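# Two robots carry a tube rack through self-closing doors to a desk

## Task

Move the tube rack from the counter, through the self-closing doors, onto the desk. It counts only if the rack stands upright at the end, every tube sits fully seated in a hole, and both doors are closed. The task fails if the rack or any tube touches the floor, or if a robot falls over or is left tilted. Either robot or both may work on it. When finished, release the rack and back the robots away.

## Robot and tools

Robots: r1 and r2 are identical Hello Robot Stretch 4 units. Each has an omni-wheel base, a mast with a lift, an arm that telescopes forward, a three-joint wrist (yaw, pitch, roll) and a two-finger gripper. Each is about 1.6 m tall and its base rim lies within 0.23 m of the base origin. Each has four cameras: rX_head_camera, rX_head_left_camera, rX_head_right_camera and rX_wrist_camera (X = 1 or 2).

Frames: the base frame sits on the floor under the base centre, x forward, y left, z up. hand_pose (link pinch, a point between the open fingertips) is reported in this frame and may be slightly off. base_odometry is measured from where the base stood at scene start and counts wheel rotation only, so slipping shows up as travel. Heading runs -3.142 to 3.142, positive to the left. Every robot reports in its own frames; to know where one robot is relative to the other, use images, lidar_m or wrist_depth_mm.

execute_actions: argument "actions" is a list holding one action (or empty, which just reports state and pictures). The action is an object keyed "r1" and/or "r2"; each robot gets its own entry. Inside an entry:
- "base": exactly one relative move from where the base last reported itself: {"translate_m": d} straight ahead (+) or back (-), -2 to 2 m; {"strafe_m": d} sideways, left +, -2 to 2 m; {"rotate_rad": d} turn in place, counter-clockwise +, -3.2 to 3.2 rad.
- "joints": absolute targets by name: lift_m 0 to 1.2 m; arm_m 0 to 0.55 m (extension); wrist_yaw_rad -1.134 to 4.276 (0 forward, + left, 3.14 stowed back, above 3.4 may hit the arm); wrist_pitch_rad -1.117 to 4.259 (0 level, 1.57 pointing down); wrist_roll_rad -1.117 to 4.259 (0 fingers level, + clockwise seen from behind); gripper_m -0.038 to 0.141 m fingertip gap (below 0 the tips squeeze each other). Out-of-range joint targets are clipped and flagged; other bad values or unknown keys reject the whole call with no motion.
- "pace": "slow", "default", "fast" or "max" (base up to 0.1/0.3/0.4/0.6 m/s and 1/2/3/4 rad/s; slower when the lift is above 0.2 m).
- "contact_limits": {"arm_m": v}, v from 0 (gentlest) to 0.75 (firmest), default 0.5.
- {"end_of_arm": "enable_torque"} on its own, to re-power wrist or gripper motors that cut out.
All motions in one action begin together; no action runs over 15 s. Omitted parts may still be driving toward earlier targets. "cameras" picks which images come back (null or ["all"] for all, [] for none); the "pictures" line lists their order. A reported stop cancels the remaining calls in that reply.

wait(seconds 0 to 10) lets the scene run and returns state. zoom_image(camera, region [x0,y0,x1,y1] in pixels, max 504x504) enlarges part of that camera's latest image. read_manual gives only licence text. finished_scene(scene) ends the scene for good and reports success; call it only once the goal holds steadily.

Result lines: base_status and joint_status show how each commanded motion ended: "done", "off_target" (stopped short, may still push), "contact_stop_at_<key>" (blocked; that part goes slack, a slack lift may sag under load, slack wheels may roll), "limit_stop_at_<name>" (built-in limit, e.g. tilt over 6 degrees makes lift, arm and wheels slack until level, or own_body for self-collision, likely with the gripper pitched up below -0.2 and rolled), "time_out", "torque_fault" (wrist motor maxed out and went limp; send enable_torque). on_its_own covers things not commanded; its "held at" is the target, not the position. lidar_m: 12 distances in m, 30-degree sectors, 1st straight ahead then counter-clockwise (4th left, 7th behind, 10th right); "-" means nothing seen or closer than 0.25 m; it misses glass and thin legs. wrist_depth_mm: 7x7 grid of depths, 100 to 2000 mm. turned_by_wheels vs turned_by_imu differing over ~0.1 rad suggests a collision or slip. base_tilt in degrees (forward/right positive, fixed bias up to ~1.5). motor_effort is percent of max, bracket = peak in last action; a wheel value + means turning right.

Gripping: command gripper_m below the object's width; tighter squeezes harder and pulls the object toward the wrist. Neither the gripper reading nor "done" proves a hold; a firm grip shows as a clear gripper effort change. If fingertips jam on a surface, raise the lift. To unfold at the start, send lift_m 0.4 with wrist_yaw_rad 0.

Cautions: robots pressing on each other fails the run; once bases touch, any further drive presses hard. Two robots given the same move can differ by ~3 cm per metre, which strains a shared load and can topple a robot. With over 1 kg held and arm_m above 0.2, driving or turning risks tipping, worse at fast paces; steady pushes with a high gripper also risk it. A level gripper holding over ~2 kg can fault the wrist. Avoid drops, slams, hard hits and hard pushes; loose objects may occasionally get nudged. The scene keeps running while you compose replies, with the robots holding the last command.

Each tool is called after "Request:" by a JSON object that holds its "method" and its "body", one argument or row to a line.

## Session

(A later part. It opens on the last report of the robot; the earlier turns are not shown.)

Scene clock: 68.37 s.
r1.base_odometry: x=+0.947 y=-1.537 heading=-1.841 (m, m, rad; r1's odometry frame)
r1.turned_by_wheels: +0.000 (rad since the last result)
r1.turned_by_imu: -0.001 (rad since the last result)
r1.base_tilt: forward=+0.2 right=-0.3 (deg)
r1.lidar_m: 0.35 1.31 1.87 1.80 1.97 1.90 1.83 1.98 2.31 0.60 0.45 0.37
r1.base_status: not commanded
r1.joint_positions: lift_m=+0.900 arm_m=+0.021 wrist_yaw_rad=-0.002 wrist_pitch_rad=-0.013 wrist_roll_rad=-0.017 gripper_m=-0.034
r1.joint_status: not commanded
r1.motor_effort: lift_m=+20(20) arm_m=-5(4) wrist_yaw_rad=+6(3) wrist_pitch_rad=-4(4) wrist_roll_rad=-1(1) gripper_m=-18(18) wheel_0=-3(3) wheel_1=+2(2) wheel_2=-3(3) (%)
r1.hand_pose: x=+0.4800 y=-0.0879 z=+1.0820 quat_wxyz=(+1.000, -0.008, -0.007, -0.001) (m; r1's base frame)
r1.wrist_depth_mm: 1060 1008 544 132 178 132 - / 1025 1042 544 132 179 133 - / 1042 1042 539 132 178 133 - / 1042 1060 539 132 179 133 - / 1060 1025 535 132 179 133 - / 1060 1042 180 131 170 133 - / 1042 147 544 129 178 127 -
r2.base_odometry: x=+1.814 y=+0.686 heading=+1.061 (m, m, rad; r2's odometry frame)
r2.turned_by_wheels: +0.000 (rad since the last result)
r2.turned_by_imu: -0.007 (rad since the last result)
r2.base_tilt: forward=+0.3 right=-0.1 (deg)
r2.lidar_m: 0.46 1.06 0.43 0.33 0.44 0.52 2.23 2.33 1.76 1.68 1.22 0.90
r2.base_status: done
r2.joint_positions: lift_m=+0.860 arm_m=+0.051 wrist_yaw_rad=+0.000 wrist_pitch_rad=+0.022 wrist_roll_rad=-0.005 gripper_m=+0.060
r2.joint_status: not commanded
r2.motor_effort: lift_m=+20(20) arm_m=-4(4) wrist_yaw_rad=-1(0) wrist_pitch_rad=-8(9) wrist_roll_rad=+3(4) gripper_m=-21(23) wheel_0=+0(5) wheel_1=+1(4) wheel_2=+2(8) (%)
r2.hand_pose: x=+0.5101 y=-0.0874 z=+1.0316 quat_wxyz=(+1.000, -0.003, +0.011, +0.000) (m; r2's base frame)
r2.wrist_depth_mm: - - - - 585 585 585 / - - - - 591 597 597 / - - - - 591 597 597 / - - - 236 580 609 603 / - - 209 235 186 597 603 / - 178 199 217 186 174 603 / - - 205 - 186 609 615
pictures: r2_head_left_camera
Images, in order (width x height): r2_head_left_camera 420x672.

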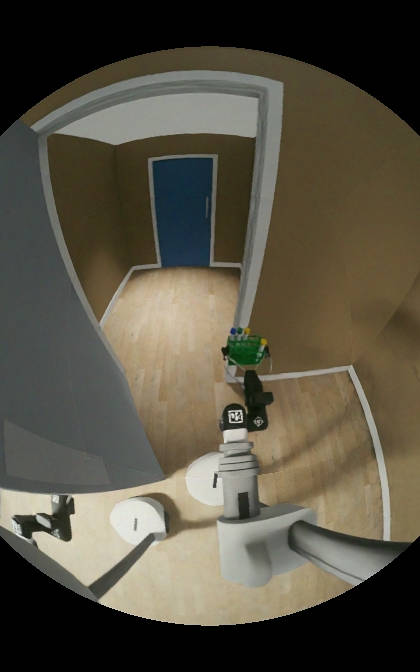

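Request:
{"method": "execute_actions", "body": {
  "actions": [
    {"r2":{"base":{"strafe_m":0.2},"pace":"slow"}}
  ],
  "cameras": []
}}

Request:
{"method": "execute_actions", "body": {
  "actions": [
    {"r2":{"base":{"translate_m":0.5},"pace":"slow"}}
  ],
  "cameras": []
}}

Request:
{"method": "execute_actions", "body": {
  "actions": [
    {"r1":{"joints":{"gripper_m":0.1}}}
  ],
  "cameras": []
}}

Request:
{"method": "execute_actions", "body": {
  "actions": [
    {"r1":{"base":{"translate_m":-0.3}}}
  ],
  "cameras": []
}}

Request:
{"method": "execute_actions", "body": {
  "actions": [
    {"r1":{"base":{"strafe_m":-0.5},"joints":{"wrist_yaw_rad":3.0}}}
  ],
  "cameras": []
}}

Request:
{"method": "execute_actions", "body": {
  "actions": [
    {"r1":{"base":{"translate_m":0.55}}}
  ],
  "cameras": ["r1_head_left_camera"]
}}

Scene clock: 73.77 s.
r1.base_odometry: x=+0.948 y=-1.537 heading=-1.839 (m, m, rad; r1's odometry frame)
r1.turned_by_wheels: +0.002 (rad since the last result)
r1.turned_by_imu: +0.001 (rad since the last result)
r1.base_tilt: forward=+0.2 right=-0.3 (deg)
r1.lidar_m: 0.34 1.30 1.86 1.83 1.95 1.86 1.82 1.98 2.30 2.26 0.30 0.31
r1.base_status: not commanded
r1.joint_positions: lift_m=+0.900 arm_m=+0.020 wrist_yaw_rad=+0.020 wrist_pitch_rad=-0.013 wrist_roll_rad=-0.017 gripper_m=-0.035
r1.joint_status: not commanded
r1.on_its_own: wrist_yaw_rad is at rest, and its effort (-59) is outside its rest range (-13 to +13)
r1.motor_effort: lift_m=+20(20) arm_m=+0(5) wrist_yaw_rad=-59(57) wrist_pitch_rad=-4(3) wrist_roll_rad=+0(1) gripper_m=-17(20) wheel_0=+19(19) wheel_1=+4(4) wheel_2=+4(4) (%)
r1.hand_pose: x=+0.4811 y=-0.0816 z=+1.0820 quat_wxyz=(+1.000, -0.009, -0.007, +0.010) (m; r1's base frame)
r1.wrist_depth_mm: 1098 1060 120 239 146 109 - / 1078 1078 120 241 146 109 - / 1078 1060 120 240 147 110 - / 1098 1060 120 241 148 110 - / 1078 1078 120 240 147 110 - / 1098 1078 119 190 147 110 - / 1060 609 119 161 146 109 -
r2.base_odometry: x=+1.640 y=+0.784 heading=+1.062 (m, m, rad; r2's odometry frame)
r2.turned_by_wheels: +0.001 (rad since the last result)
r2.turned_by_imu: -0.001 (rad since the last result)
r2.base_tilt: forward=+0.2 right=-0.2 (deg)
r2.lidar_m: 0.46 0.55 0.25 0.25 0.25 0.32 2.22 2.32 1.96 1.86 1.23 0.93
r2.base_status: done
r2.joint_positions: lift_m=+0.860 arm_m=+0.051 wrist_yaw_rad=+0.000 wrist_pitch_rad=+0.022 wrist_roll_rad=-0.005 gripper_m=+0.060
r2.joint_status: not commanded
r2.motor_effort: lift_m=+20(20) arm_m=-4(4) wrist_yaw_rad=+0(1) wrist_pitch_rad=-9(9) wrist_roll_rad=+3(3) gripper_m=-22(21) wheel_0=-9(11) wheel_1=+19(19) wheel_2=+1(1) (%)
r2.hand_pose: x=+0.5101 y=-0.0874 z=+1.0316 quat_wxyz=(+1.000, -0.003, +0.011, +0.000) (m; r2's base frame)
r2.wrist_depth_mm: 1756 - - - - 585 585 / 1808 - - - - 580 591 / 1863 - - - - 585 591 / 1708 - - 236 - 597 603 / 1863 - 208 235 186 585 603 / 1756 178 199 216 186 174 609 / 1708 - 205 - 187 609 609
pictures: none
No camera images: the call's "cameras" was empty. Leave "cameras" out to get every camera's image.

Scene clock: 80.03 s.
r1.base_odometry: x=+0.947 y=-1.537 heading=-1.841 (m, m, rad; r1's odometry frame)
r1.turned_by_wheels: -0.002 (rad since the last result)
r1.turned_by_imu: -0.005 (rad since the last result)
r1.base_tilt: forward=+0.2 right=-0.2 (deg)
r1.lidar_m: 0.36 1.33 1.86 1.82 1.97 1.90 1.83 1.99 2.27 2.23 1.67 0.35
r1.base_status: not commanded
r1.joint_positions: lift_m=+0.900 arm_m=+0.020 wrist_yaw_rad=-0.002 wrist_pitch_rad=-0.013 wrist_roll_rad=-0.017 gripper_m=-0.034
r1.joint_status: not commanded
r1.motor_effort: lift_m=+20(20) arm_m=+0(0) wrist_yaw_rad=+5(62) wrist_pitch_rad=-6(6) wrist_roll_rad=+0(0) gripper_m=-17(22) wheel_0=-1(19) wheel_1=+2(4) wheel_2=+0(5) (%)
r1.hand_pose: x=+0.4792 y=-0.0881 z=+1.0819 quat_wxyz=(+1.000, -0.009, -0.006, -0.001) (m; r1's base frame)
r1.wrist_depth_mm: 1060 1042 539 133 179 132 - / 1060 1025 539 133 178 133 - / 1042 1042 535 133 179 133 - / 1060 1042 535 133 179 133 - / 1042 1078 539 132 179 133 - / 1042 1025 182 133 170 133 - / 1078 149 544 130 178 127 -
r2.base_odometry: x=+1.883 y=+1.220 heading=+1.062 (m, m, rad; r2's odometry frame)
r2.turned_by_wheels: +0.000 (rad since the last result)
r2.turned_by_imu: -0.005 (rad since the last result)
r2.base_tilt: forward=+0.2 right=-0.1 (deg)
r2.lidar_m: 0.46 1.68 0.50 0.37 0.35 0.40 0.79 2.68 2.00 1.46 0.51 0.47
r2.base_status: done
r2.joint_positions: lift_m=+0.860 arm_m=+0.051 wrist_yaw_rad=+0.000 wrist_pitch_rad=+0.022 wrist_roll_rad=-0.005 gripper_m=+0.060
r2.joint_status: not commanded
r2.motor_effort: lift_m=+20(20) arm_m=-4(4) wrist_yaw_rad=+0(1) wrist_pitch_rad=-8(9) wrist_roll_rad=+3(4) gripper_m=-22(22) wheel_0=+1(10) wheel_1=+2(17) wheel_2=-2(4) (%)
r2.hand_pose: x=+0.5101 y=-0.0874 z=+1.0316 quat_wxyz=(+1.000, -0.003, +0.011, +0.000) (m; r2's base frame)
r2.wrist_depth_mm: 1863 - - - - 1708 1118 / 1808 - - - - 1756 1160 / 1808 - - - - 1708 1160 / 1708 - - 236 - 1756 1138 / 1808 - 210 234 185 1499 1138 / 1756 177 199 216 187 174 1118 / 1756 - 204 - 187 1661 1078
pictures: none
No camera images: the call's "cameras" was empty. Leave "cameras" out to get every camera's image.

Scene clock: 82.07 s.
r1.base_odometry: x=+0.947 y=-1.537 heading=-1.841 (m, m, rad; r1's odometry frame)
r1.turned_by_wheels: +0.000 (rad since the last result)
r1.turned_by_imu: -0.001 (rad since the last result)
r1.base_tilt: forward=+0.2 right=-0.3 (deg)
r1.lidar_m: 0.39 1.34 1.86 1.83 1.99 1.88 1.84 1.95 2.31 2.24 1.67 0.37
r1.base_status: not commanded
r1.joint_positions: lift_m=+0.900 arm_m=+0.020 wrist_yaw_rad=-0.004 wrist_pitch_rad=-0.013 wrist_roll_rad=-0.017 gripper_m=+0.100
r1.joint_status: all done
r1.motor_effort: lift_m=+20(20) arm_m=+0(0) wrist_yaw_rad=+11(14) wrist_pitch_rad=-5(5) wrist_roll_rad=+0(0) gripper_m=-2(19) wheel_0=-1(1) wheel_1=+2(2) wheel_2=-3(3) (%)
r1.hand_pose: x=+0.4791 y=-0.0885 z=+1.0819 quat_wxyz=(+1.000, -0.009, -0.006, -0.002) (m; r1's base frame)
r1.wrist_depth_mm: 1060 1042 597 314 204 160 - / 1042 1060 597 315 204 161 138 / 1042 1025 580 314 205 161 138 / 1042 1042 591 315 206 161 139 / 1042 1025 585 314 205 161 138 / 1042 1042 197 314 185 161 138 / 1042 1042 591 139 203 152 -
r2.base_odometry: x=+1.883 y=+1.220 heading=+1.062 (m, m, rad; r2's odometry frame)
r2.turned_by_wheels: +0.000 (rad since the last result)
r2.turned_by_imu: -0.001 (rad since the last result)
r2.base_tilt: forward=+0.3 right=-0.1 (deg)
r2.lidar_m: 0.47 1.70 0.49 0.35 0.32 0.35 0.79 2.68 1.96 1.48 0.49 0.50
r2.base_status: not commanded
r2.joint_positions: lift_m=+0.860 arm_m=+0.051 wrist_yaw_rad=+0.000 wrist_pitch_rad=+0.022 wrist_roll_rad=-0.005 gripper_m=+0.060
r2.joint_status: not commanded
r2.motor_effort: lift_m=+20(20) arm_m=-4(4) wrist_yaw_rad=+1(0) wrist_pitch_rad=-8(8) wrist_roll_rad=+3(3) gripper_m=-24(21) wheel_0=+1(1) wheel_1=+2(3) wheel_2=-2(2) (%)
r2.hand_pose: x=+0.5101 y=-0.0874 z=+1.0316 quat_wxyz=(+1.000, -0.003, +0.011, +0.000) (m; r2's base frame)
r2.wrist_depth_mm: 1808 - - - - 1708 1118 / 1808 - - - - 1756 1160 / 1808 - - - - 1756 1160 / 1808 - - 236 - 1661 1182 / 1808 - 209 234 187 1576 1160 / 1808 177 200 216 187 174 1098 / 1708 - 205 - 186 1756 1098
pictures: none
No camera images: the call's "cameras" was empty. Leave "cameras" out to get every camera's image.

Scene clock: 84.57 s.
r1.base_odometry: x=+1.028 y=-1.248 heading=-1.842 (m, m, rad; r1's odometry frame)
r1.turned_by_wheels: +0.000 (rad since the last result)
r1.turned_by_imu: +0.000 (rad since the last result)
r1.base_tilt: forward=+0.2 right=-0.2 (deg)
r1.lidar_m: 0.95 1.64 1.87 1.85 2.12 1.60 1.54 1.63 2.28 2.21 2.08 0.80
r1.base_status: done
r1.joint_positions: lift_m=+0.900 arm_m=+0.020 wrist_yaw_rad=+0.000 wrist_pitch_rad=-0.013 wrist_roll_rad=-0.017 gripper_m=+0.100
r1.joint_status: not commanded
r1.motor_effort: lift_m=+20(20) arm_m=+0(0) wrist_yaw_rad=+2(8) wrist_pitch_rad=-6(5) wrist_roll_rad=+0(0) gripper_m=+1(2) wheel_0=-1(7) wheel_1=-2(9) wheel_2=-1(9) (%)
r1.hand_pose: x=+0.4794 y=-0.0874 z=+1.0819 quat_wxyz=(+1.000, -0.009, -0.007, +0.000) (m; r1's base frame)
r1.wrist_depth_mm: 1366 1366 1255 878 683 559 1308 / 1397 1397 1281 891 676 564 1336 / 1366 1336 1255 878 683 564 1308 / 1397 1366 1255 878 676 564 1336 / 1366 1366 1255 891 676 569 1281 / 1366 1366 1078 891 200 569 1308 / 1336 1366 1281 150 683 530 1281
r2.base_odometry: x=+1.883 y=+1.220 heading=+1.062 (m, m, rad; r2's odometry frame)
r2.turned_by_wheels: +0.000 (rad since the last result)
r2.turned_by_imu: -0.001 (rad since the last result)
r2.base_tilt: forward=+0.3 right=+0.1 (deg)
r2.lidar_m: 0.47 1.70 0.39 0.25 - 0.25 0.26 2.67 1.98 1.46 0.50 0.49
r2.base_status: not commanded
r2.joint_positions: lift_m=+0.860 arm_m=+0.051 wrist_yaw_rad=+0.000 wrist_pitch_rad=+0.023 wrist_roll_rad=-0.005 gripper_m=+0.060
r2.joint_status: not commanded
r2.motor_effort: lift_m=+20(20) arm_m=-4(4) wrist_yaw_rad=+0(2) wrist_pitch_rad=-9(9) wrist_roll_rad=+4(3) gripper_m=-21(24) wheel_0=+1(9) wheel_1=+1(5) wheel_2=-1(5) (%)
r2.hand_pose: x=+0.5100 y=-0.0874 z=+1.0316 quat_wxyz=(+1.000, -0.003, +0.011, +0.000) (m; r2's base frame)
r2.wrist_depth_mm: 1756 - - - - 1756 1138 / 1808 - - - - 1708 1118 / 1808 - - - - 1756 1118 / 1756 - - 236 - 1708 1182 / 1756 - 208 235 186 1576 1160 / 1708 177 200 217 187 174 1118 / 1708 - 205 - 186 1661 1098
pictures: none
No camera images: the call's "cameras" was empty. Leave "cameras" out to get every camera's image.

Scene clock: 87.57 s.
r1.base_odometry: x=+0.546 y=-1.114 heading=-1.842 (m, m, rad; r1's odometry frame)
r1.turned_by_wheels: +0.000 (rad since the last result)
r1.turned_by_imu: -0.001 (rad since the last result)
r1.base_tilt: forward=+0.2 right=-0.3 (deg)
r1.lidar_m: 0.74 0.82 2.33 2.34 2.14 1.63 1.58 1.68 1.73 1.68 1.84 1.54
r1.base_status: done
r1.joint_positions: lift_m=+0.900 arm_m=+0.020 wrist_yaw_rad=+3.000 wrist_pitch_rad=-0.013 wrist_roll_rad=-0.017 gripper_m=+0.100
r1.joint_status: all done
r1.motor_effort: lift_m=+20(20) arm_m=+0(0) wrist_yaw_rad=-1(9) wrist_pitch_rad=-4(5) wrist_roll_rad=+0(0) gripper_m=+2(5) wheel_0=+0(7) wheel_1=+2(5) wheel_2=+0(1) (%)
r1.hand_pose: x=-0.0823 y=+0.1273 z=+1.0819 quat_wxyz=(+0.071, +0.006, -0.009, +0.997) (m; r1's base frame)
r1.wrist_depth_mm: 152 254 1808 1808 1863 1808 - / 117 158 1863 1808 1863 1983 1983 / 121 158 1708 1808 1808 1921 1863 / 150 203 1756 1756 1863 1921 1983 / 1618 1708 1708 1808 1756 1921 1921 / 1661 1661 1756 1808 200 1808 - / 1708 1661 1708 150 1808 1863 1921
r2.base_odometry: x=+1.883 y=+1.220 heading=+1.062 (m, m, rad; r2's odometry frame)
r2.turned_by_wheels: +0.000 (rad since the last result)
r2.turned_by_imu: -0.001 (rad since the last result)
r2.base_tilt: forward=+0.2 right=-0.2 (deg)
r2.lidar_m: 0.47 1.68 0.35 0.25 - 0.26 0.25 1.02 1.98 1.49 0.49 0.49
r2.base_status: not commanded
r2.joint_positions: lift_m=+0.860 arm_m=+0.051 wrist_yaw_rad=+0.000 wrist_pitch_rad=+0.023 wrist_roll_rad=-0.005 gripper_m=+0.060
r2.joint_status: not commanded
r2.motor_effort: lift_m=+21(20) arm_m=-4(4) wrist_yaw_rad=+2(0) wrist_pitch_rad=-8(8) wrist_roll_rad=+3(3) gripper_m=-21(20) wheel_0=-1(2) wheel_1=+2(2) wheel_2=+1(1) (%)
r2.hand_pose: x=+0.5100 y=-0.0874 z=+1.0316 quat_wxyz=(+1.000, -0.003, +0.011, +0.000) (m; r2's base frame)
r2.wrist_depth_mm: 1808 - - - - 1661 1182 / 1863 - - - - 1756 1160 / 1808 - - - - 1756 1160 / 1756 - - 235 - 1756 1160 / 1808 - 208 235 187 1537 1160 / 1708 177 199 218 188 174 1098 / 1708 - 206 - 186 1661 1118
pictures: none
No camera images: the call's "cameras" was empty. Leave "cameras" out to get every camera's image.

Scene clock: 90.87 s.
r1.base_odometry: x=+0.399 y=-1.644 heading=-1.841 (m, m, rad; r1's odometry frame)
r1.turned_by_wheels: +0.000 (rad since the last result)
r1.turned_by_imu: -0.003 (rad since the last result)
r1.base_tilt: forward=+0.2 right=-0.2 (deg)
r1.lidar_m: 0.38 0.25 1.51 2.27 2.46 2.17 2.13 2.28 1.82 1.77 1.33 0.97
r1.base_status: done
r1.joint_positions: lift_m=+0.900 arm_m=+0.020 wrist_yaw_rad=+3.000 wrist_pitch_rad=-0.013 wrist_roll_rad=-0.017 gripper_m=+0.100
r1.joint_status: not commanded
r1.motor_effort: lift_m=+20(20) arm_m=+0(0) wrist_yaw_rad=+0(1) wrist_pitch_rad=-5(5) wrist_roll_rad=+0(0) gripper_m=+1(1) wheel_0=+1(2) wheel_1=+0(8) wheel_2=+0(8) (%)
r1.hand_pose: x=-0.0823 y=+0.1273 z=+1.0819 quat_wxyz=(+0.071, +0.006, -0.009, +0.997) (m; r1's base frame)
r1.wrist_depth_mm: 152 255 - - - - - / 117 157 - - - - - / 121 157 - - - - - / 150 204 - - - - - / - - - - - - - / - - - - 200 - - / - - - 150 - - -
r2.base_odometry: x=+1.883 y=+1.220 heading=+1.062 (m, m, rad; r2's odometry frame)
r2.turned_by_wheels: +0.000 (rad since the last result)
r2.turned_by_imu: -0.001 (rad since the last result)
r2.base_tilt: forward=+0.3 right=-0.1 (deg)
r2.lidar_m: 0.48 1.71 0.35 0.25 - 0.26 0.25 0.39 1.96 1.45 0.52 0.50
r2.base_status: not commanded
r2.joint_positions: lift_m=+0.860 arm_m=+0.051 wrist_yaw_rad=+0.000 wrist_pitch_rad=+0.023 wrist_roll_rad=-0.005 gripper_m=+0.060
r2.joint_status: not commanded
r2.motor_effort: lift_m=+21(20) arm_m=-4(4) wrist_yaw_rad=+0(1) wrist_pitch_rad=-10(9) wrist_roll_rad=+2(4) gripper_m=-23(25) wheel_0=-1(1) wheel_1=+2(2) wheel_2=+1(1) (%)
r2.hand_pose: x=+0.5100 y=-0.0874 z=+1.0316 quat_wxyz=(+1.000, -0.003, +0.011, +0.000) (m; r2's base frame)
r2.wrist_depth_mm: 1808 - - - - 1708 1160 / 1863 - - - - 1808 1160 / 1863 - - - - 1756 1160 / 1808 - - 236 - 1756 1160 / 1808 - 208 234 186 1576 1160 / 1808 177 200 218 187 174 1118 / 1708 - 205 - 186 1661 1118
pictures: r1_head_left_camera
Images, in order (width x height): r1_head_left_camera 420x672.

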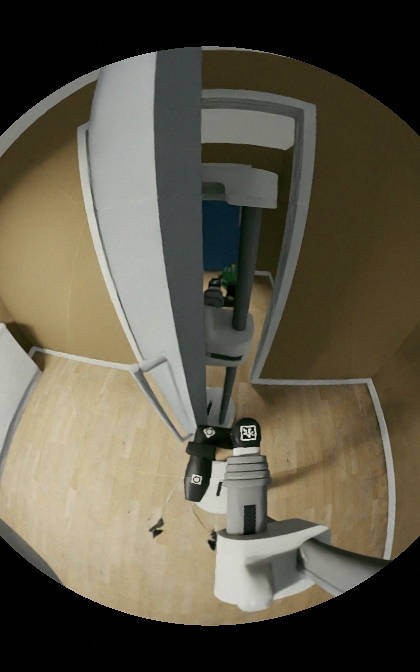

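Request:
{"method": "execute_actions", "body": {
  "actions": [
    {"r1":{"base":{"strafe_m":-0.22}}}
  ],
  "cameras": []
}}

Request:
{"method": "execute_actions", "body": {
  "actions": [
    {"r1":{"base":{"translate_m":0.45},"pace":"slow"},"r2":{"base":{"translate_m":0.45},"pace":"slow"}}
  ],
  "cameras": []
}}

Request:
{"method": "execute_actions", "body": {
  "actions": [
    {"r1":{"base":{"strafe_m":0.25},"pace":"slow"},"r2":{"base":{"translate_m":0.3}}}
  ],
  "cameras": ["r1_head_left_camera","r2_head_left_camera"]
}}

Scene clock: 94.37 s.
r1.base_odometry: x=+0.187 y=-1.585 heading=-1.841 (m, m, rad; r1's odometry frame)
r1.turned_by_wheels: +0.000 (rad since the last result)
r1.turned_by_imu: -0.001 (rad since the last result)
r1.base_tilt: forward=+0.2 right=-0.3 (deg)
r1.lidar_m: 0.49 0.43 0.35 2.50 2.72 2.22 2.15 2.06 1.61 1.52 1.27 0.96
r1.base_status: done
r1.joint_positions: lift_m=+0.900 arm_m=+0.020 wrist_yaw_rad=+3.000 wrist_pitch_rad=-0.013 wrist_roll_rad=-0.017 gripper_m=+0.100
r1.joint_status: not commanded
r1.motor_effort: lift_m=+20(20) arm_m=+0(0) wrist_yaw_rad=+0(1) wrist_pitch_rad=-5(5) wrist_roll_rad=+0(0) gripper_m=+1(3) wheel_0=+0(12) wheel_1=+1(7) wheel_2=+0(2) (%)
r1.hand_pose: x=-0.0823 y=+0.1273 z=+1.0819 quat_wxyz=(+0.071, +0.006, -0.009, +0.997) (m; r1's base frame)
r1.wrist_depth_mm: 152 253 - - - - - / 117 158 - - - - - / 121 158 - - - - - / 151 203 - - - - - / - - - - - - - / - - - - 200 - - / - - - 149 - - -
r2.base_odometry: x=+1.883 y=+1.220 heading=+1.062 (m, m, rad; r2's odometry frame)
r2.turned_by_wheels: +0.000 (rad since the last result)
r2.turned_by_imu: -0.001 (rad since the last result)
r2.base_tilt: forward=+0.2 right=-0.1 (deg)
r2.lidar_m: 0.46 1.71 0.37 0.25 - 0.25 0.25 0.40 0.60 1.44 0.50 0.49
r2.base_status: not commanded
r2.joint_positions: lift_m=+0.860 arm_m=+0.051 wrist_yaw_rad=+0.000 wrist_pitch_rad=+0.023 wrist_roll_rad=-0.005 gripper_m=+0.060
r2.joint_status: not commanded
r2.motor_effort: lift_m=+20(20) arm_m=-4(4) wrist_yaw_rad=-1(1) wrist_pitch_rad=-9(8) wrist_roll_rad=+4(3) gripper_m=-20(22) wheel_0=-1(1) wheel_1=+2(2) wheel_2=+1(1) (%)
r2.hand_pose: x=+0.5100 y=-0.0874 z=+1.0316 quat_wxyz=(+1.000, -0.003, +0.011, +0.000) (m; r2's base frame)
r2.wrist_depth_mm: 1921 - - - - 1808 1138 / 1808 - - - - 1756 1138 / 1808 - - - - 1708 1138 / 1808 - - 236 - 1756 1118 / 1863 - 208 234 187 1576 1182 / 1808 177 200 216 187 174 1118 / 1708 - 204 - 186 1661 1138
pictures: none
No camera images: the call's "cameras" was empty. Leave "cameras" out to get every camera's image.

Scene clock: 100.33 s.
r1.base_odometry: x=+0.068 y=-1.882 heading=-1.931 (m, m, rad; r1's odometry frame)
r1.turned_by_wheels: -0.090 (rad since the last result)
r1.turned_by_imu: -0.120 (rad since the last result)
r1.base_tilt: forward=+0.2 right=-0.3 (deg)
r1.lidar_m: 0.37 0.32 0.62 2.07 2.63 2.62 2.48 2.32 1.59 1.50 0.94 0.68
r1.base_status: translate_m contact_stop (by the wheels' count: +0.320 of +0.450)
r1.joint_positions: lift_m=+0.900 arm_m=+0.020 wrist_yaw_rad=+3.000 wrist_pitch_rad=-0.013 wrist_roll_rad=-0.017 gripper_m=+0.100
r1.joint_status: not commanded
r1.on_its_own: the wheels are slack since a contact_stop
r1.motor_effort: lift_m=+20(20) arm_m=+0(0) wrist_yaw_rad=+1(12) wrist_pitch_rad=-6(6) wrist_roll_rad=+0(0) gripper_m=-3(1) wheel_0=+0(8) wheel_1=+0(34) wheel_2=+0(33) (%)
r1.hand_pose: x=-0.0823 y=+0.1272 z=+1.0819 quat_wxyz=(+0.071, +0.006, -0.009, +0.997) (m; r1's base frame)
r1.wrist_depth_mm: 152 255 - - - - - / 117 158 - - - - - / 121 157 - - - - - / 150 204 - - - - - / - - - - - - - / - - - - 200 - - / - - - 150 - - -
r2.base_odometry: x=+2.102 y=+1.613 heading=+1.062 (m, m, rad; r2's odometry frame)
r2.turned_by_wheels: +0.000 (rad since the last result)
r2.turned_by_imu: -0.005 (rad since the last result)
r2.base_tilt: forward=+0.2 right=-0.2 (deg)
r2.lidar_m: 0.47 1.69 1.23 0.39 0.25 - - 0.25 0.41 0.32 0.91 1.20
r2.base_status: done
r2.joint_positions: lift_m=+0.860 arm_m=+0.051 wrist_yaw_rad=+0.000 wrist_pitch_rad=+0.023 wrist_roll_rad=-0.005 gripper_m=+0.060
r2.joint_status: not commanded
r2.motor_effort: lift_m=+20(20) arm_m=-4(4) wrist_yaw_rad=-1(0) wrist_pitch_rad=-9(9) wrist_roll_rad=+3(2) gripper_m=-22(21) wheel_0=+0(3) wheel_1=-1(4) wheel_2=+3(7) (%)
r2.hand_pose: x=+0.5100 y=-0.0874 z=+1.0316 quat_wxyz=(+1.000, -0.003, +0.011, +0.000) (m; r2's base frame)
r2.wrist_depth_mm: 1983 1983 - 1983 1983 1661 1118 / 1808 - - 1983 1921 1756 1160 / 1756 1983 1983 - 1921 1756 1118 / 1808 - - 236 - 1708 1160 / 1808 - 209 236 186 1576 1160 / 1808 177 199 216 187 174 1098 / 1708 - 204 - 186 1618 1118
pictures: none
No camera images: the call's "cameras" was empty. Leave "cameras" out to get every camera's image.

not run: a stop came earlier in this reply.

Request:
{"method": "execute_actions", "body": {
  "actions": [],
  "cameras": ["r1_head_left_camera","r2_head_left_camera"]
}}

Scene clock: 103.80 s.
r1.base_odometry: x=+0.068 y=-1.882 heading=-1.931 (m, m, rad; r1's odometry frame)
r1.turned_by_wheels: +0.000 (rad since the last result)
r1.turned_by_imu: -0.001 (rad since the last result)
r1.base_tilt: forward=+0.2 right=-0.3 (deg)
r1.lidar_m: 0.34 0.29 0.59 2.06 2.63 2.60 2.48 2.32 1.63 1.49 0.98 0.66
r1.base_status: translate_m contact_stop (by the wheels' count: +0.320 of +0.450)
r1.joint_positions: lift_m=+0.900 arm_m=+0.020 wrist_yaw_rad=+3.000 wrist_pitch_rad=-0.013 wrist_roll_rad=-0.017 gripper_m=+0.100
r1.joint_status: not commanded
r1.on_its_own: the wheels are slack since a contact_stop
r1.motor_effort: lift_m=+20(20) arm_m=+0(0) wrist_yaw_rad=-2(12) wrist_pitch_rad=-5(6) wrist_roll_rad=+0(0) gripper_m=-4(1) wheel_0=+0(8) wheel_1=+0(34) wheel_2=+0(33) (%)
r1.hand_pose: x=-0.0823 y=+0.1272 z=+1.0819 quat_wxyz=(+0.071, +0.006, -0.009, +0.997) (m; r1's base frame)
r1.wrist_depth_mm: 152 255 - - - - - / 117 157 - - - - - / 121 157 - - - - - / 151 204 - - - - - / - - - - - - - / - - - - 200 - - / - - - 150 - - -
r2.base_odometry: x=+2.102 y=+1.613 heading=+1.062 (m, m, rad; r2's odometry frame)
r2.turned_by_wheels: +0.000 (rad since the last result)
r2.turned_by_imu: -0.001 (rad since the last result)
r2.base_tilt: forward=+0.2 right=+0.0 (deg)
r2.lidar_m: 0.47 1.72 1.22 0.39 0.25 - - 0.25 0.40 0.31 0.90 1.25
r2.base_status: done
r2.joint_positions: lift_m=+0.860 arm_m=+0.051 wrist_yaw_rad=+0.000 wrist_pitch_rad=+0.023 wrist_roll_rad=-0.005 gripper_m=+0.060
r2.joint_status: not commanded
r2.motor_effort: lift_m=+20(20) arm_m=-4(4) wrist_yaw_rad=+0(0) wrist_pitch_rad=-9(9) wrist_roll_rad=+3(2) gripper_m=-23(21) wheel_0=+0(3) wheel_1=-1(4) wheel_2=+3(7) (%)
r2.hand_pose: x=+0.5100 y=-0.0874 z=+1.0316 quat_wxyz=(+1.000, -0.003, +0.011, +0.000) (m; r2's base frame)
r2.wrist_depth_mm: 1756 1983 1921 - 1921 1756 1118 / 1808 - 1983 1983 1983 1708 1160 / 1808 - 1983 - 1983 1756 1138 / 1808 - - 236 - 1708 1138 / 1808 - 208 234 186 1537 1160 / 1756 177 199 216 187 175 1098 / 1708 - 205 - 187 1661 1118
pictures: r1_head_left_camera, r2_head_left_camera
Images, in order (width x height): r1_head_left_camera 420x672, r2_head_left_camera 420x672.

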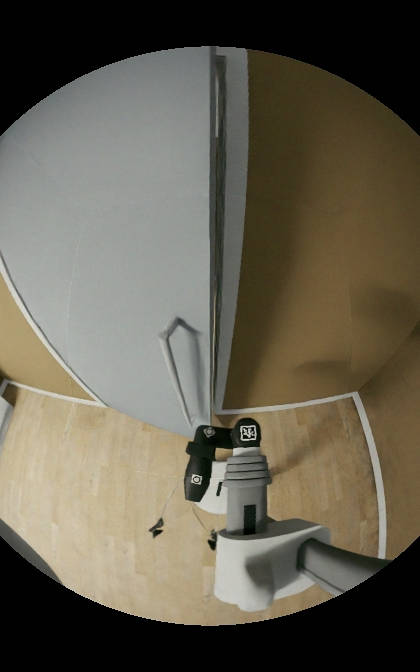

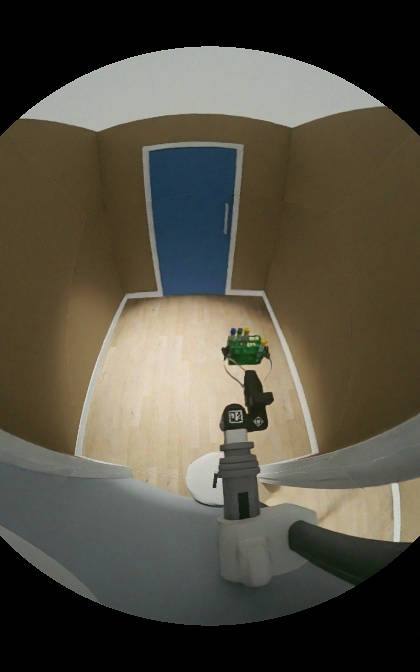

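Request:
{"method": "execute_actions", "body": {
  "actions": [
    {"r1":{"base":{"strafe_m":-0.6}}}
  ],
  "cameras": []
}}

Request:
{"method": "execute_actions", "body": {
  "actions": [
    {"r1":{"base":{"rotate_rad":0.12}},"r2":{"base":{"translate_m":-0.5},"pace":"slow"}}
  ],
  "cameras": []
}}

Request:
{"method": "execute_actions", "body": {
  "actions": [
    {"r1":{"base":{"translate_m":-0.2}},"r2":{"base":{"strafe_m":0.15},"pace":"slow"}}
  ],
  "cameras": ["r1_head_left_camera"]
}}

Scene clock: 108.67 s.
r1.base_odometry: x=-0.494 y=-1.671 heading=-1.931 (m, m, rad; r1's odometry frame)
r1.turned_by_wheels: +0.000 (rad since the last result)
r1.turned_by_imu: -0.004 (rad since the last result)
r1.base_tilt: forward=+0.2 right=-0.3 (deg)
r1.lidar_m: 0.64 0.67 0.75 2.16 3.25 2.58 2.44 1.38 0.99 0.89 0.94 0.69
r1.base_status: done
r1.joint_positions: lift_m=+0.900 arm_m=+0.020 wrist_yaw_rad=+3.000 wrist_pitch_rad=-0.013 wrist_roll_rad=-0.017 gripper_m=+0.100
r1.joint_status: not commanded
r1.motor_effort: lift_m=+20(20) arm_m=+0(0) wrist_yaw_rad=+0(2) wrist_pitch_rad=-5(5) wrist_roll_rad=+0(0) gripper_m=-1(3) wheel_0=-2(8) wheel_1=+1(9) wheel_2=+1(1) (%)
r1.hand_pose: x=-0.0823 y=+0.1272 z=+1.0819 quat_wxyz=(+0.071, +0.006, -0.009, +0.997) (m; r1's base frame)
r1.wrist_depth_mm: 152 255 - - - - - / 117 158 - - - - - / 121 157 - - - - - / 150 202 - - - - - / - - - - - - - / - - - - 200 - - / - - - 150 - - -
r2.base_odometry: x=+2.102 y=+1.613 heading=+1.062 (m, m, rad; r2's odometry frame)
r2.turned_by_wheels: +0.000 (rad since the last result)
r2.turned_by_imu: -0.002 (rad since the last result)
r2.base_tilt: forward=+0.2 right=-0.1 (deg)
r2.lidar_m: 0.46 1.69 1.23 0.41 0.25 - - 0.25 0.41 0.31 0.89 1.24
r2.base_status: not commanded
r2.joint_positions: lift_m=+0.860 arm_m=+0.051 wrist_yaw_rad=+0.000 wrist_pitch_rad=+0.023 wrist_roll_rad=-0.005 gripper_m=+0.060
r2.joint_status: not commanded
r2.motor_effort: lift_m=+21(20) arm_m=-4(4) wrist_yaw_rad=-1(0) wrist_pitch_rad=-9(9) wrist_roll_rad=+3(4) gripper_m=-22(22) wheel_0=+0(0) wheel_1=-1(1) wheel_2=+3(3) (%)
r2.hand_pose: x=+0.5100 y=-0.0874 z=+1.0316 quat_wxyz=(+1.000, -0.003, +0.011, +0.000) (m; r2's base frame)
r2.wrist_depth_mm: 1863 1921 - - 1983 1756 1118 / 1808 - - 1983 1983 1756 1138 / 1808 - - - 1983 1708 1160 / 1863 - - 236 1983 1756 1160 / 1756 - 208 236 186 1499 1160 / 1756 177 199 216 187 174 1118 / 1756 - 205 - 186 1708 1098
pictures: none
No camera images: the call's "cameras" was empty. Leave "cameras" out to get every camera's image.

Scene clock: 114.93 s.
r1.base_odometry: x=-0.494 y=-1.671 heading=-1.811 (m, m, rad; r1's odometry frame)
r1.turned_by_wheels: +0.120 (rad since the last result)
r1.turned_by_imu: +0.118 (rad since the last result)
r1.base_tilt: forward=+0.2 right=-0.2 (deg)
r1.lidar_m: 0.64 0.68 0.77 0.75 3.27 2.48 2.43 1.24 0.93 0.91 0.89 0.68
r1.base_status: done
r1.joint_positions: lift_m=+0.900 arm_m=+0.020 wrist_yaw_rad=+3.000 wrist_pitch_rad=-0.013 wrist_roll_rad=-0.017 gripper_m=+0.100
r1.joint_status: not commanded
r1.motor_effort: lift_m=+20(20) arm_m=+0(0) wrist_yaw_rad=+0(1) wrist_pitch_rad=-4(5) wrist_roll_rad=+0(0) gripper_m=-5(2) wheel_0=+1(7) wheel_1=-1(7) wheel_2=+0(5) (%)
r1.hand_pose: x=-0.0823 y=+0.1272 z=+1.0819 quat_wxyz=(+0.071, +0.006, -0.009, +0.997) (m; r1's base frame)
r1.wrist_depth_mm: 153 255 - - - - - / 117 158 - - - - - / 120 157 - - - - - / 150 203 - - - - - / 1808 - - - - - - / 1863 - - - 200 - - / 1921 - - 149 - - -
r2.base_odometry: x=+1.859 y=+1.177 heading=+1.062 (m, m, rad; r2's odometry frame)
r2.turned_by_wheels: +0.000 (rad since the last result)
r2.turned_by_imu: +0.000 (rad since the last result)
r2.base_tilt: forward=+0.2 right=+0.0 (deg)
r2.lidar_m: 0.47 1.70 0.33 0.25 - 0.25 0.25 2.72 0.80 0.78 0.59 0.51
r2.base_status: done
r2.joint_positions: lift_m=+0.860 arm_m=+0.051 wrist_yaw_rad=+0.000 wrist_pitch_rad=+0.023 wrist_roll_rad=-0.005 gripper_m=+0.060
r2.joint_status: not commanded
r2.motor_effort: lift_m=+20(20) arm_m=-4(4) wrist_yaw_rad=+1(0) wrist_pitch_rad=-9(9) wrist_roll_rad=+3(2) gripper_m=-24(22) wheel_0=+0(5) wheel_1=-2(5) wheel_2=+0(6) (%)
r2.hand_pose: x=+0.5100 y=-0.0874 z=+1.0316 quat_wxyz=(+1.000, -0.003, +0.011, +0.000) (m; r2's base frame)
r2.wrist_depth_mm: 1863 - - - - 1756 1160 / 1808 - - - - 1756 1138 / 1808 - - - - 1708 1160 / 1808 - - 236 - 1756 1160 / 1808 - 209 236 185 1537 1160 / 1863 177 199 217 186 174 1118 / 1661 - 204 - 187 1708 1118
pictures: none
No camera images: the call's "cameras" was empty. Leave "cameras" out to get every camera's image.

Scene clock: 117.57 s.
r1.base_odometry: x=-0.446 y=-1.477 heading=-1.811 (m, m, rad; r1's odometry frame)
r1.turned_by_wheels: +0.000 (rad since the last result)
r1.turned_by_imu: +0.000 (rad since the last result)
r1.base_tilt: forward=+0.2 right=-0.2 (deg)
r1.lidar_m: 0.83 0.92 0.99 1.12 3.02 2.30 2.23 1.19 0.94 0.90 0.98 0.87
r1.base_status: done
r1.joint_positions: lift_m=+0.900 arm_m=+0.020 wrist_yaw_rad=+3.000 wrist_pitch_rad=-0.013 wrist_roll_rad=-0.017 gripper_m=+0.100
r1.joint_status: not commanded
r1.motor_effort: lift_m=+20(20) arm_m=+0(0) wrist_yaw_rad=-1(1) wrist_pitch_rad=-5(5) wrist_roll_rad=+0(0) gripper_m=-4(3) wheel_0=-1(4) wheel_1=+0(5) wheel_2=+0(6) (%)
r1.hand_pose: x=-0.0823 y=+0.1272 z=+1.0819 quat_wxyz=(+0.071, +0.006, -0.009, +0.997) (m; r1's base frame)
r1.wrist_depth_mm: 152 253 - - - - - / 117 158 - - - - - / 121 158 - - - - - / 151 203 - - - - - / 1756 - - - - - - / 1808 - - - 200 - - / 1863 - - 149 - - -
r2.base_odometry: x=+1.728 y=+1.250 heading=+1.062 (m, m, rad; r2's odometry frame)
r2.turned_by_wheels: +0.000 (rad since the last result)
r2.turned_by_imu: +0.000 (rad since the last result)
r2.base_tilt: forward=+0.3 right=-0.2 (deg)
r2.lidar_m: 0.46 0.71 0.27 0.25 - 0.25 0.28 2.80 0.99 1.02 0.64 0.69
r2.base_status: done
r2.joint_positions: lift_m=+0.860 arm_m=+0.051 wrist_yaw_rad=+0.000 wrist_pitch_rad=+0.023 wrist_roll_rad=-0.005 gripper_m=+0.060
r2.joint_status: not commanded
r2.motor_effort: lift_m=+21(20) arm_m=-4(4) wrist_yaw_rad=+1(0) wrist_pitch_rad=-8(10) wrist_roll_rad=+3(2) gripper_m=-24(24) wheel_0=+0(5) wheel_1=+3(7) wheel_2=+0(1) (%)
r2.hand_pose: x=+0.5100 y=-0.0874 z=+1.0316 quat_wxyz=(+1.000, -0.003, +0.011, +0.000) (m; r2's base frame)
r2.wrist_depth_mm: 1661 - - - - - 1336 / 1618 - - - - - 1366 / 1618 - - - - - 1308 / 1576 - - 234 - - 1397 / 1537 - 209 236 186 1863 1397 / 1576 177 200 216 187 174 1336 / 1499 - 205 - 186 1863 1336
pictures: r1_head_left_camera
Images, in order (width x height): r1_head_left_camera 420x672.

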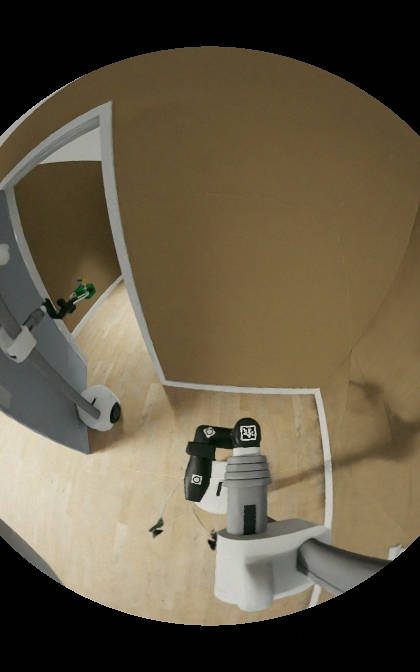

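Request:
{"method": "execute_actions", "body": {
  "actions": [
    {"r1":{"base":{"strafe_m":0.78}}}
  ],
  "cameras": []
}}

Request:
{"method": "execute_actions", "body": {
  "actions": [
    {"r1":{"base":{"translate_m":0.42},"pace":"slow"},"r2":{"base":{"translate_m":0.5},"pace":"slow"}}
  ],
  "cameras": ["r1_head_left_camera"]
}}

Scene clock: 122.57 s.
r1.base_odometry: x=+0.311 y=-1.662 heading=-1.811 (m, m, rad; r1's odometry frame)
r1.turned_by_wheels: +0.000 (rad since the last result)
r1.turned_by_imu: +0.000 (rad since the last result)
r1.base_tilt: forward=+0.2 right=-0.3 (deg)
r1.lidar_m: 0.57 0.37 0.36 0.33 2.53 2.24 2.18 2.27 1.74 1.69 1.23 0.90
r1.base_status: done
r1.joint_positions: lift_m=+0.900 arm_m=+0.020 wrist_yaw_rad=+3.000 wrist_pitch_rad=-0.013 wrist_roll_rad=-0.017 gripper_m=+0.100
r1.joint_status: not commanded
r1.motor_effort: lift_m=+20(20) arm_m=+0(0) wrist_yaw_rad=-1(1) wrist_pitch_rad=-5(5) wrist_roll_rad=+0(0) gripper_m=-5(0) wheel_0=+1(5) wheel_1=-1(4) wheel_2=+1(1) (%)
r1.hand_pose: x=-0.0823 y=+0.1272 z=+1.0819 quat_wxyz=(+0.071, +0.006, -0.009, +0.997) (m; r1's base frame)
r1.wrist_depth_mm: 153 255 - - - - - / 116 158 - - - - - / 121 157 - - - - - / 150 203 - - - - - / - - - - - - - / - - - - 200 - - / - - - 150 - - -
r2.base_odometry: x=+1.728 y=+1.250 heading=+1.062 (m, m, rad; r2's odometry frame)
r2.turned_by_wheels: +0.000 (rad since the last result)
r2.turned_by_imu: -0.002 (rad since the last result)
r2.base_tilt: forward=+0.3 right=+0.0 (deg)
r2.lidar_m: 0.47 0.70 0.27 0.25 - 0.25 0.28 0.33 0.38 1.67 0.62 0.67
r2.base_status: not commanded
r2.joint_positions: lift_m=+0.860 arm_m=+0.051 wrist_yaw_rad=+0.000 wrist_pitch_rad=+0.023 wrist_roll_rad=-0.005 gripper_m=+0.060
r2.joint_status: not commanded
r2.motor_effort: lift_m=+20(20) arm_m=-4(4) wrist_yaw_rad=+1(0) wrist_pitch_rad=-9(9) wrist_roll_rad=+3(2) gripper_m=-24(24) wheel_0=+0(0) wheel_1=+2(3) wheel_2=+0(0) (%)
r2.hand_pose: x=+0.5100 y=-0.0874 z=+1.0316 quat_wxyz=(+1.000, -0.003, +0.011, +0.000) (m; r2's base frame)
r2.wrist_depth_mm: 1661 - - - - - 1336 / 1661 - - - - - 1336 / 1576 - - - - - 1366 / 1618 - - 236 - - 1366 / 1576 - 208 236 186 1863 1366 / 1537 177 200 216 186 174 1336 / 1499 - 205 - 187 1921 1308
pictures: none
No camera images: the call's "cameras" was empty. Leave "cameras" out to get every camera's image.

Scene clock: 128.83 s.
r1.base_odometry: x=+0.211 y=-2.070 heading=-1.811 (m, m, rad; r1's odometry frame)
r1.turned_by_wheels: +0.000 (rad since the last result)
r1.turned_by_imu: -0.004 (rad since the last result)
r1.base_tilt: forward=+0.2 right=-0.3 (deg)
r1.lidar_m: 0.49 0.42 0.36 0.25 - - 2.66 2.27 1.76 1.59 0.66 0.50
r1.base_status: done
r1.joint_positions: lift_m=+0.900 arm_m=+0.020 wrist_yaw_rad=+3.000 wrist_pitch_rad=-0.013 wrist_roll_rad=-0.017 gripper_m=+0.100
r1.joint_status: not commanded
r1.motor_effort: lift_m=+20(20) arm_m=+0(0) wrist_yaw_rad=-3(4) wrist_pitch_rad=-5(4) wrist_roll_rad=+0(0) gripper_m=-5(3) wheel_0=-2(1) wheel_1=+1(6) wheel_2=-2(6) (%)
r1.hand_pose: x=-0.0823 y=+0.1272 z=+1.0819 quat_wxyz=(+0.071, +0.006, -0.009, +0.997) (m; r1's base frame)
r1.wrist_depth_mm: 152 254 - 306 255 220 199 / 117 157 - 304 254 219 198 / 120 158 - 303 255 220 198 / 150 203 - 303 253 220 199 / - - - 304 255 220 198 / - - - 304 200 219 198 / - - - 149 254 211 197
r2.base_odometry: x=+1.971 y=+1.686 heading=+1.062 (m, m, rad; r2's odometry frame)
r2.turned_by_wheels: +0.000 (rad since the last result)
r2.turned_by_imu: -0.005 (rad since the last result)
r2.base_tilt: forward=+0.2 right=-0.2 (deg)
r2.lidar_m: 0.47 1.49 1.05 0.40 0.34 0.33 0.43 0.39 0.58 0.47 1.06 1.43
r2.base_status: done
r2.joint_positions: lift_m=+0.860 arm_m=+0.051 wrist_yaw_rad=+0.000 wrist_pitch_rad=+0.023 wrist_roll_rad=-0.005 gripper_m=+0.060
r2.joint_status: not commanded
r2.motor_effort: lift_m=+20(21) arm_m=-4(4) wrist_yaw_rad=+0(0) wrist_pitch_rad=-9(8) wrist_roll_rad=+3(3) gripper_m=-24(21) wheel_0=+1(2) wheel_1=+0(3) wheel_2=+0(4) (%)
r2.hand_pose: x=+0.5100 y=-0.0874 z=+1.0316 quat_wxyz=(+1.000, -0.003, +0.011, +0.000) (m; r2's base frame)
r2.wrist_depth_mm: 1618 1983 - 1983 1921 1921 1366 / 1618 - - - - 1921 1397 / 1576 1983 - 1983 1983 1983 1397 / 1618 - - 235 1983 - 1366 / 1576 - 209 236 187 1808 1366 / 1576 178 200 216 187 174 1308 / 1499 - 205 - 186 1921 1308
pictures: r1_head_left_camera
Images, in order (width x height): r1_head_left_camera 420x672.

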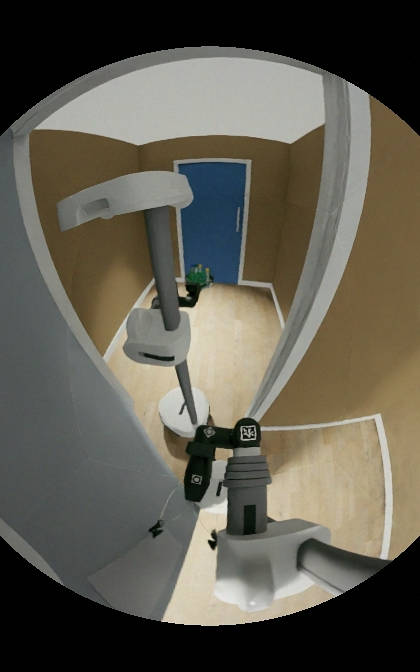

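Request:
{"method": "execute_actions", "body": {
  "actions": [
    {"r1":{"base":{"strafe_m":0.15},"pace":"slow"},"r2":{"base":{"translate_m":0.4}}}
  ],
  "cameras": []
}}

Request:
{"method": "execute_actions", "body": {
  "actions": [
    {"r2":{"base":{"strafe_m":-0.75}}}
  ],
  "cameras": []
}}

Request:
{"method": "execute_actions", "body": {
  "actions": [
    {"r1":{"base":{"translate_m":1.85}}}
  ],
  "cameras": []
}}

Request:
{"method": "execute_actions", "body": {
  "actions": [
    {"r1":{"joints":{"wrist_yaw_rad":0,"arm_m":0.3}}}
  ],
  "cameras": ["r1_wrist_camera","r1_head_right_camera"]
}}

Scene clock: 133.20 s.
r1.base_odometry: x=+0.357 y=-2.106 heading=-1.812 (m, m, rad; r1's odometry frame)
r1.turned_by_wheels: +0.000 (rad since the last result)
r1.turned_by_imu: -0.001 (rad since the last result)
r1.base_tilt: forward=+0.2 right=-0.3 (deg)
r1.lidar_m: 0.76 0.83 0.30 0.25 - 0.25 2.65 2.51 1.94 1.63 0.68 0.57
r1.base_status: done
r1.joint_positions: lift_m=+0.900 arm_m=+0.020 wrist_yaw_rad=+3.000 wrist_pitch_rad=-0.013 wrist_roll_rad=-0.017 gripper_m=+0.100
r1.joint_status: not commanded
r1.motor_effort: lift_m=+20(20) arm_m=+0(0) wrist_yaw_rad=-4(2) wrist_pitch_rad=-5(4) wrist_roll_rad=+0(0) gripper_m=+1(2) wheel_0=-3(10) wheel_1=+0(5) wheel_2=-1(1) (%)
r1.hand_pose: x=-0.0823 y=+0.1272 z=+1.0819 quat_wxyz=(+0.071, +0.006, -0.009, +0.997) (m; r1's base frame)
r1.wrist_depth_mm: 152 253 - 312 251 207 183 / 116 158 - 314 252 208 184 / 121 158 402 312 250 208 184 / 150 202 - 312 250 208 185 / - - - 310 250 208 185 / - - 359 309 200 206 183 / - - - 150 250 196 182
r2.base_odometry: x=+2.166 y=+2.036 heading=+1.062 (m, m, rad; r2's odometry frame)
r2.turned_by_wheels: +0.000 (rad since the last result)
r2.turned_by_imu: -0.004 (rad since the last result)
r2.base_tilt: forward=+0.3 right=-0.1 (deg)
r2.lidar_m: 0.47 1.51 1.05 1.02 0.59 0.63 0.72 0.84 0.56 1.00 1.06 1.44
r2.base_status: done
r2.joint_positions: lift_m=+0.860 arm_m=+0.051 wrist_yaw_rad=+0.000 wrist_pitch_rad=+0.023 wrist_roll_rad=-0.005 gripper_m=+0.060
r2.joint_status: not commanded
r2.motor_effort: lift_m=+20(20) arm_m=-4(4) wrist_yaw_rad=+1(0) wrist_pitch_rad=-10(9) wrist_roll_rad=+3(3) gripper_m=-22(20) wheel_0=-1(6) wheel_1=+0(5) wheel_2=+0(10) (%)
r2.hand_pose: x=+0.5100 y=-0.0874 z=+1.0316 quat_wxyz=(+1.000, -0.003, +0.011, +0.000) (m; r2's base frame)
r2.wrist_depth_mm: 1576 1618 1576 1618 1576 1576 1336 / 1618 1661 1618 1618 1618 1618 1336 / 1618 1618 1661 1576 1576 1576 1397 / 1618 1618 1661 235 1618 1618 1336 / 1576 1618 210 236 187 1661 1366 / 1618 177 200 217 186 174 1281 / 1499 1708 205 - 187 1618 1308
pictures: none
No camera images: the call's "cameras" was empty. Leave "cameras" out to get every camera's image.

Scene clock: 137.03 s.
r1.base_odometry: x=+0.357 y=-2.106 heading=-1.812 (m, m, rad; r1's odometry frame)
r1.turned_by_wheels: +0.000 (rad since the last result)
r1.turned_by_imu: -0.001 (rad since the last result)
r1.base_tilt: forward=+0.2 right=-0.3 (deg)
r1.lidar_m: 2.80 0.93 0.28 0.25 - 0.25 2.63 2.51 1.91 1.63 0.69 0.58
r1.base_status: not commanded
r1.joint_positions: lift_m=+0.900 arm_m=+0.020 wrist_yaw_rad=+3.000 wrist_pitch_rad=-0.013 wrist_roll_rad=-0.017 gripper_m=+0.100
r1.joint_status: not commanded
r1.motor_effort: lift_m=+20(20) arm_m=+0(0) wrist_yaw_rad=-1(1) wrist_pitch_rad=-5(5) wrist_roll_rad=+0(0) gripper_m=-2(1) wheel_0=-3(3) wheel_1=+0(0) wheel_2=-1(1) (%)
r1.hand_pose: x=-0.0823 y=+0.1272 z=+1.0819 quat_wxyz=(+0.071, +0.006, -0.009, +0.997) (m; r1's base frame)
r1.wrist_depth_mm: 153 253 - 310 252 207 184 / 117 158 - 310 250 208 183 / 121 158 402 312 251 208 184 / 151 202 - 310 252 208 185 / - - - 309 250 207 183 / - - 362 310 200 207 182 / - - - 150 249 196 182
r2.base_odometry: x=+2.821 y=+1.670 heading=+1.062 (m, m, rad; r2's odometry frame)
r2.turned_by_wheels: +0.000 (rad since the last result)
r2.turned_by_imu: -0.003 (rad since the last result)
r2.base_tilt: forward=+0.2 right=-0.2 (deg)
r2.lidar_m: 0.46 1.93 1.86 1.31 1.22 0.34 0.30 0.32 0.27 0.25 0.26 0.38
r2.base_status: done
r2.joint_positions: lift_m=+0.860 arm_m=+0.051 wrist_yaw_rad=+0.000 wrist_pitch_rad=+0.023 wrist_roll_rad=-0.005 gripper_m=+0.060
r2.joint_status: not commanded
r2.motor_effort: lift_m=+20(20) arm_m=-4(4) wrist_yaw_rad=+0(1) wrist_pitch_rad=-9(9) wrist_roll_rad=+2(3) gripper_m=-21(21) wheel_0=-1(9) wheel_1=+2(8) wheel_2=-1(0) (%)
r2.hand_pose: x=+0.5100 y=-0.0874 z=+1.0316 quat_wxyz=(+1.000, -0.003, +0.011, +0.000) (m; r2's base frame)
r2.wrist_depth_mm: 1618 1576 1576 1618 798 407 286 / 1618 1537 1576 1618 820 407 286 / 1661 1618 1661 1618 831 415 287 / 1661 1618 1661 234 585 415 290 / 1661 1661 208 235 186 364 291 / 1708 177 200 216 187 174 279 / 1618 1661 204 - 186 397 282
pictures: none
No camera images: the call's "cameras" was empty. Leave "cameras" out to get every camera's image.

Scene clock: 144.70 s.
r1.base_odometry: x=-0.084 y=-3.903 heading=-1.812 (m, m, rad; r1's odometry frame)
r1.turned_by_wheels: +0.000 (rad since the last result)
r1.turned_by_imu: -0.008 (rad since the last result)
r1.base_tilt: forward=+0.2 right=-0.3 (deg)
r1.lidar_m: 0.97 1.04 1.10 1.10 1.16 1.30 1.24 0.87 0.77 0.93 1.00 0.97
r1.base_status: done
r1.joint_positions: lift_m=+0.900 arm_m=+0.020 wrist_yaw_rad=+3.000 wrist_pitch_rad=-0.013 wrist_roll_rad=-0.017 gripper_m=+0.100
r1.joint_status: not commanded
r1.motor_effort: lift_m=+20(20) arm_m=+0(0) wrist_yaw_rad=-3(2) wrist_pitch_rad=-6(5) wrist_roll_rad=+0(0) gripper_m=+1(0) wheel_0=+0(7) wheel_1=+0(3) wheel_2=+1(8) (%)
r1.hand_pose: x=-0.0823 y=+0.1272 z=+1.0819 quat_wxyz=(+0.071, +0.006, -0.009, +0.997) (m; r1's base frame)
r1.wrist_depth_mm: 152 255 1430 1464 1430 1430 1308 / 116 157 1430 1499 1464 1464 1336 / 121 157 1464 1464 1499 1464 1336 / 151 204 1430 1430 1464 1464 1336 / 1255 1366 1397 1464 1464 1464 1308 / 1281 1281 1397 1499 200 1464 1336 / 1255 1281 1397 150 1430 1430 1366
r2.base_odometry: x=+2.821 y=+1.670 heading=+1.062 (m, m, rad; r2's odometry frame)
r2.turned_by_wheels: +0.000 (rad since the last result)
r2.turned_by_imu: -0.003 (rad since the last result)
r2.base_tilt: forward=+0.2 right=-0.1 (deg)
r2.lidar_m: 0.44 0.87 0.91 1.35 0.58 0.33 0.30 0.33 0.26 0.25 0.28 0.37
r2.base_status: not commanded
r2.joint_positions: lift_m=+0.860 arm_m=+0.051 wrist_yaw_rad=+0.000 wrist_pitch_rad=+0.023 wrist_roll_rad=-0.005 gripper_m=+0.060
r2.joint_status: not commanded
r2.motor_effort: lift_m=+20(21) arm_m=-4(4) wrist_yaw_rad=+0(0) wrist_pitch_rad=-8(9) wrist_roll_rad=+3(3) gripper_m=-21(23) wheel_0=-1(1) wheel_1=+2(2) wheel_2=-1(1) (%)
r2.hand_pose: x=+0.5100 y=-0.0874 z=+1.0316 quat_wxyz=(+1.000, -0.003, +0.011, +0.000) (m; r2's base frame)
r2.wrist_depth_mm: 1576 1618 1618 1618 809 410 287 / 1618 1576 1576 1618 831 407 289 / 1576 1618 1618 1618 842 413 287 / 1661 1661 1576 236 580 415 290 / 1708 1661 209 235 186 364 291 / 1618 177 199 216 186 174 279 / 1661 1661 205 - 186 397 281
pictures: none
No camera images: the call's "cameras" was empty. Leave "cameras" out to get every camera's image.

Scene clock: 147.03 s.
r1.base_odometry: x=-0.084 y=-3.903 heading=-1.812 (m, m, rad; r1's odometry frame)
r1.turned_by_wheels: +0.000 (rad since the last result)
r1.turned_by_imu: -0.001 (rad since the last result)
r1.base_tilt: forward=+0.2 right=-0.2 (deg)
r1.lidar_m: 0.98 1.05 1.13 1.08 1.16 1.29 1.23 0.89 0.77 0.93 1.00 0.97
r1.base_status: not commanded
r1.joint_positions: lift_m=+0.900 arm_m=+0.299 wrist_yaw_rad=+0.000 wrist_pitch_rad=-0.013 wrist_roll_rad=-0.017 gripper_m=+0.100
r1.joint_status: all done
r1.motor_effort: lift_m=+20(20) arm_m=+5(9) wrist_yaw_rad=-2(8) wrist_pitch_rad=-5(5) wrist_roll_rad=+0(0) gripper_m=-3(1) wheel_0=+0(0) wheel_1=+0(0) wheel_2=+0(0) (%)
r1.hand_pose: x=+0.7585 y=-0.0873 z=+1.0819 quat_wxyz=(+1.000, -0.009, -0.007, +0.000) (m; r1's base frame)
r1.wrist_depth_mm: 496 500 496 496 488 488 480 / 504 500 500 492 488 488 466 / 504 492 500 488 488 484 466 / 500 496 496 488 484 488 410 / 496 496 492 492 492 484 410 / 504 496 492 488 200 488 459 / 500 496 492 150 488 480 480
r2.base_odometry: x=+2.821 y=+1.670 heading=+1.062 (m, m, rad; r2's odometry frame)
r2.turned_by_wheels: +0.000 (rad since the last result)
r2.turned_by_imu: -0.001 (rad since the last result)
r2.base_tilt: forward=+0.2 right=-0.1 (deg)
r2.lidar_m: 0.46 0.86 0.90 1.33 0.60 0.33 0.31 0.33 0.27 0.25 0.27 0.37
r2.base_status: not commanded
r2.joint_positions: lift_m=+0.860 arm_m=+0.051 wrist_yaw_rad=+0.000 wrist_pitch_rad=+0.023 wrist_roll_rad=-0.005 gripper_m=+0.060
r2.joint_status: not commanded
r2.motor_effort: lift_m=+20(20) arm_m=-4(4) wrist_yaw_rad=+0(2) wrist_pitch_rad=-9(9) wrist_roll_rad=+2(3) gripper_m=-24(20) wheel_0=-1(1) wheel_1=+2(2) wheel_2=-1(1) (%)
r2.hand_pose: x=+0.5100 y=-0.0874 z=+1.0316 quat_wxyz=(+1.000, -0.003, +0.011, +0.000) (m; r2's base frame)
r2.wrist_depth_mm: 1618 1618 1499 1576 809 410 286 / 1661 1576 1576 1661 820 413 287 / 1576 1618 1618 1618 820 413 289 / 1661 1661 1576 236 580 413 290 / 1661 1661 208 236 186 364 291 / 1708 176 200 216 187 174 277 / 1708 1708 205 - 186 397 281
pictures: r1_head_right_camera, r1_wrist_camera
Images, in order (width x height): r1_head_right_camera 420x672, r1_wrist_camera 616x392.

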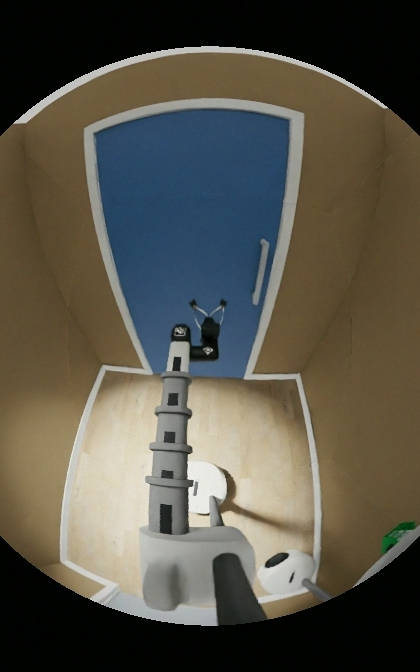

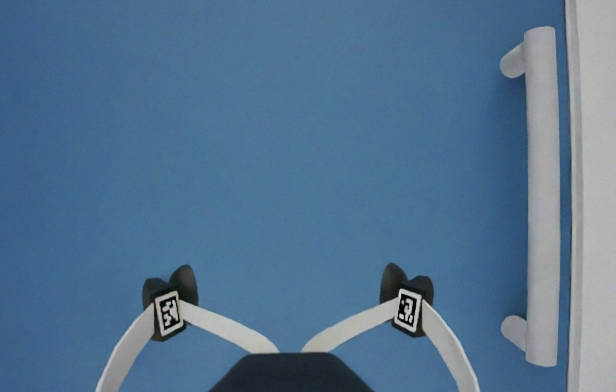

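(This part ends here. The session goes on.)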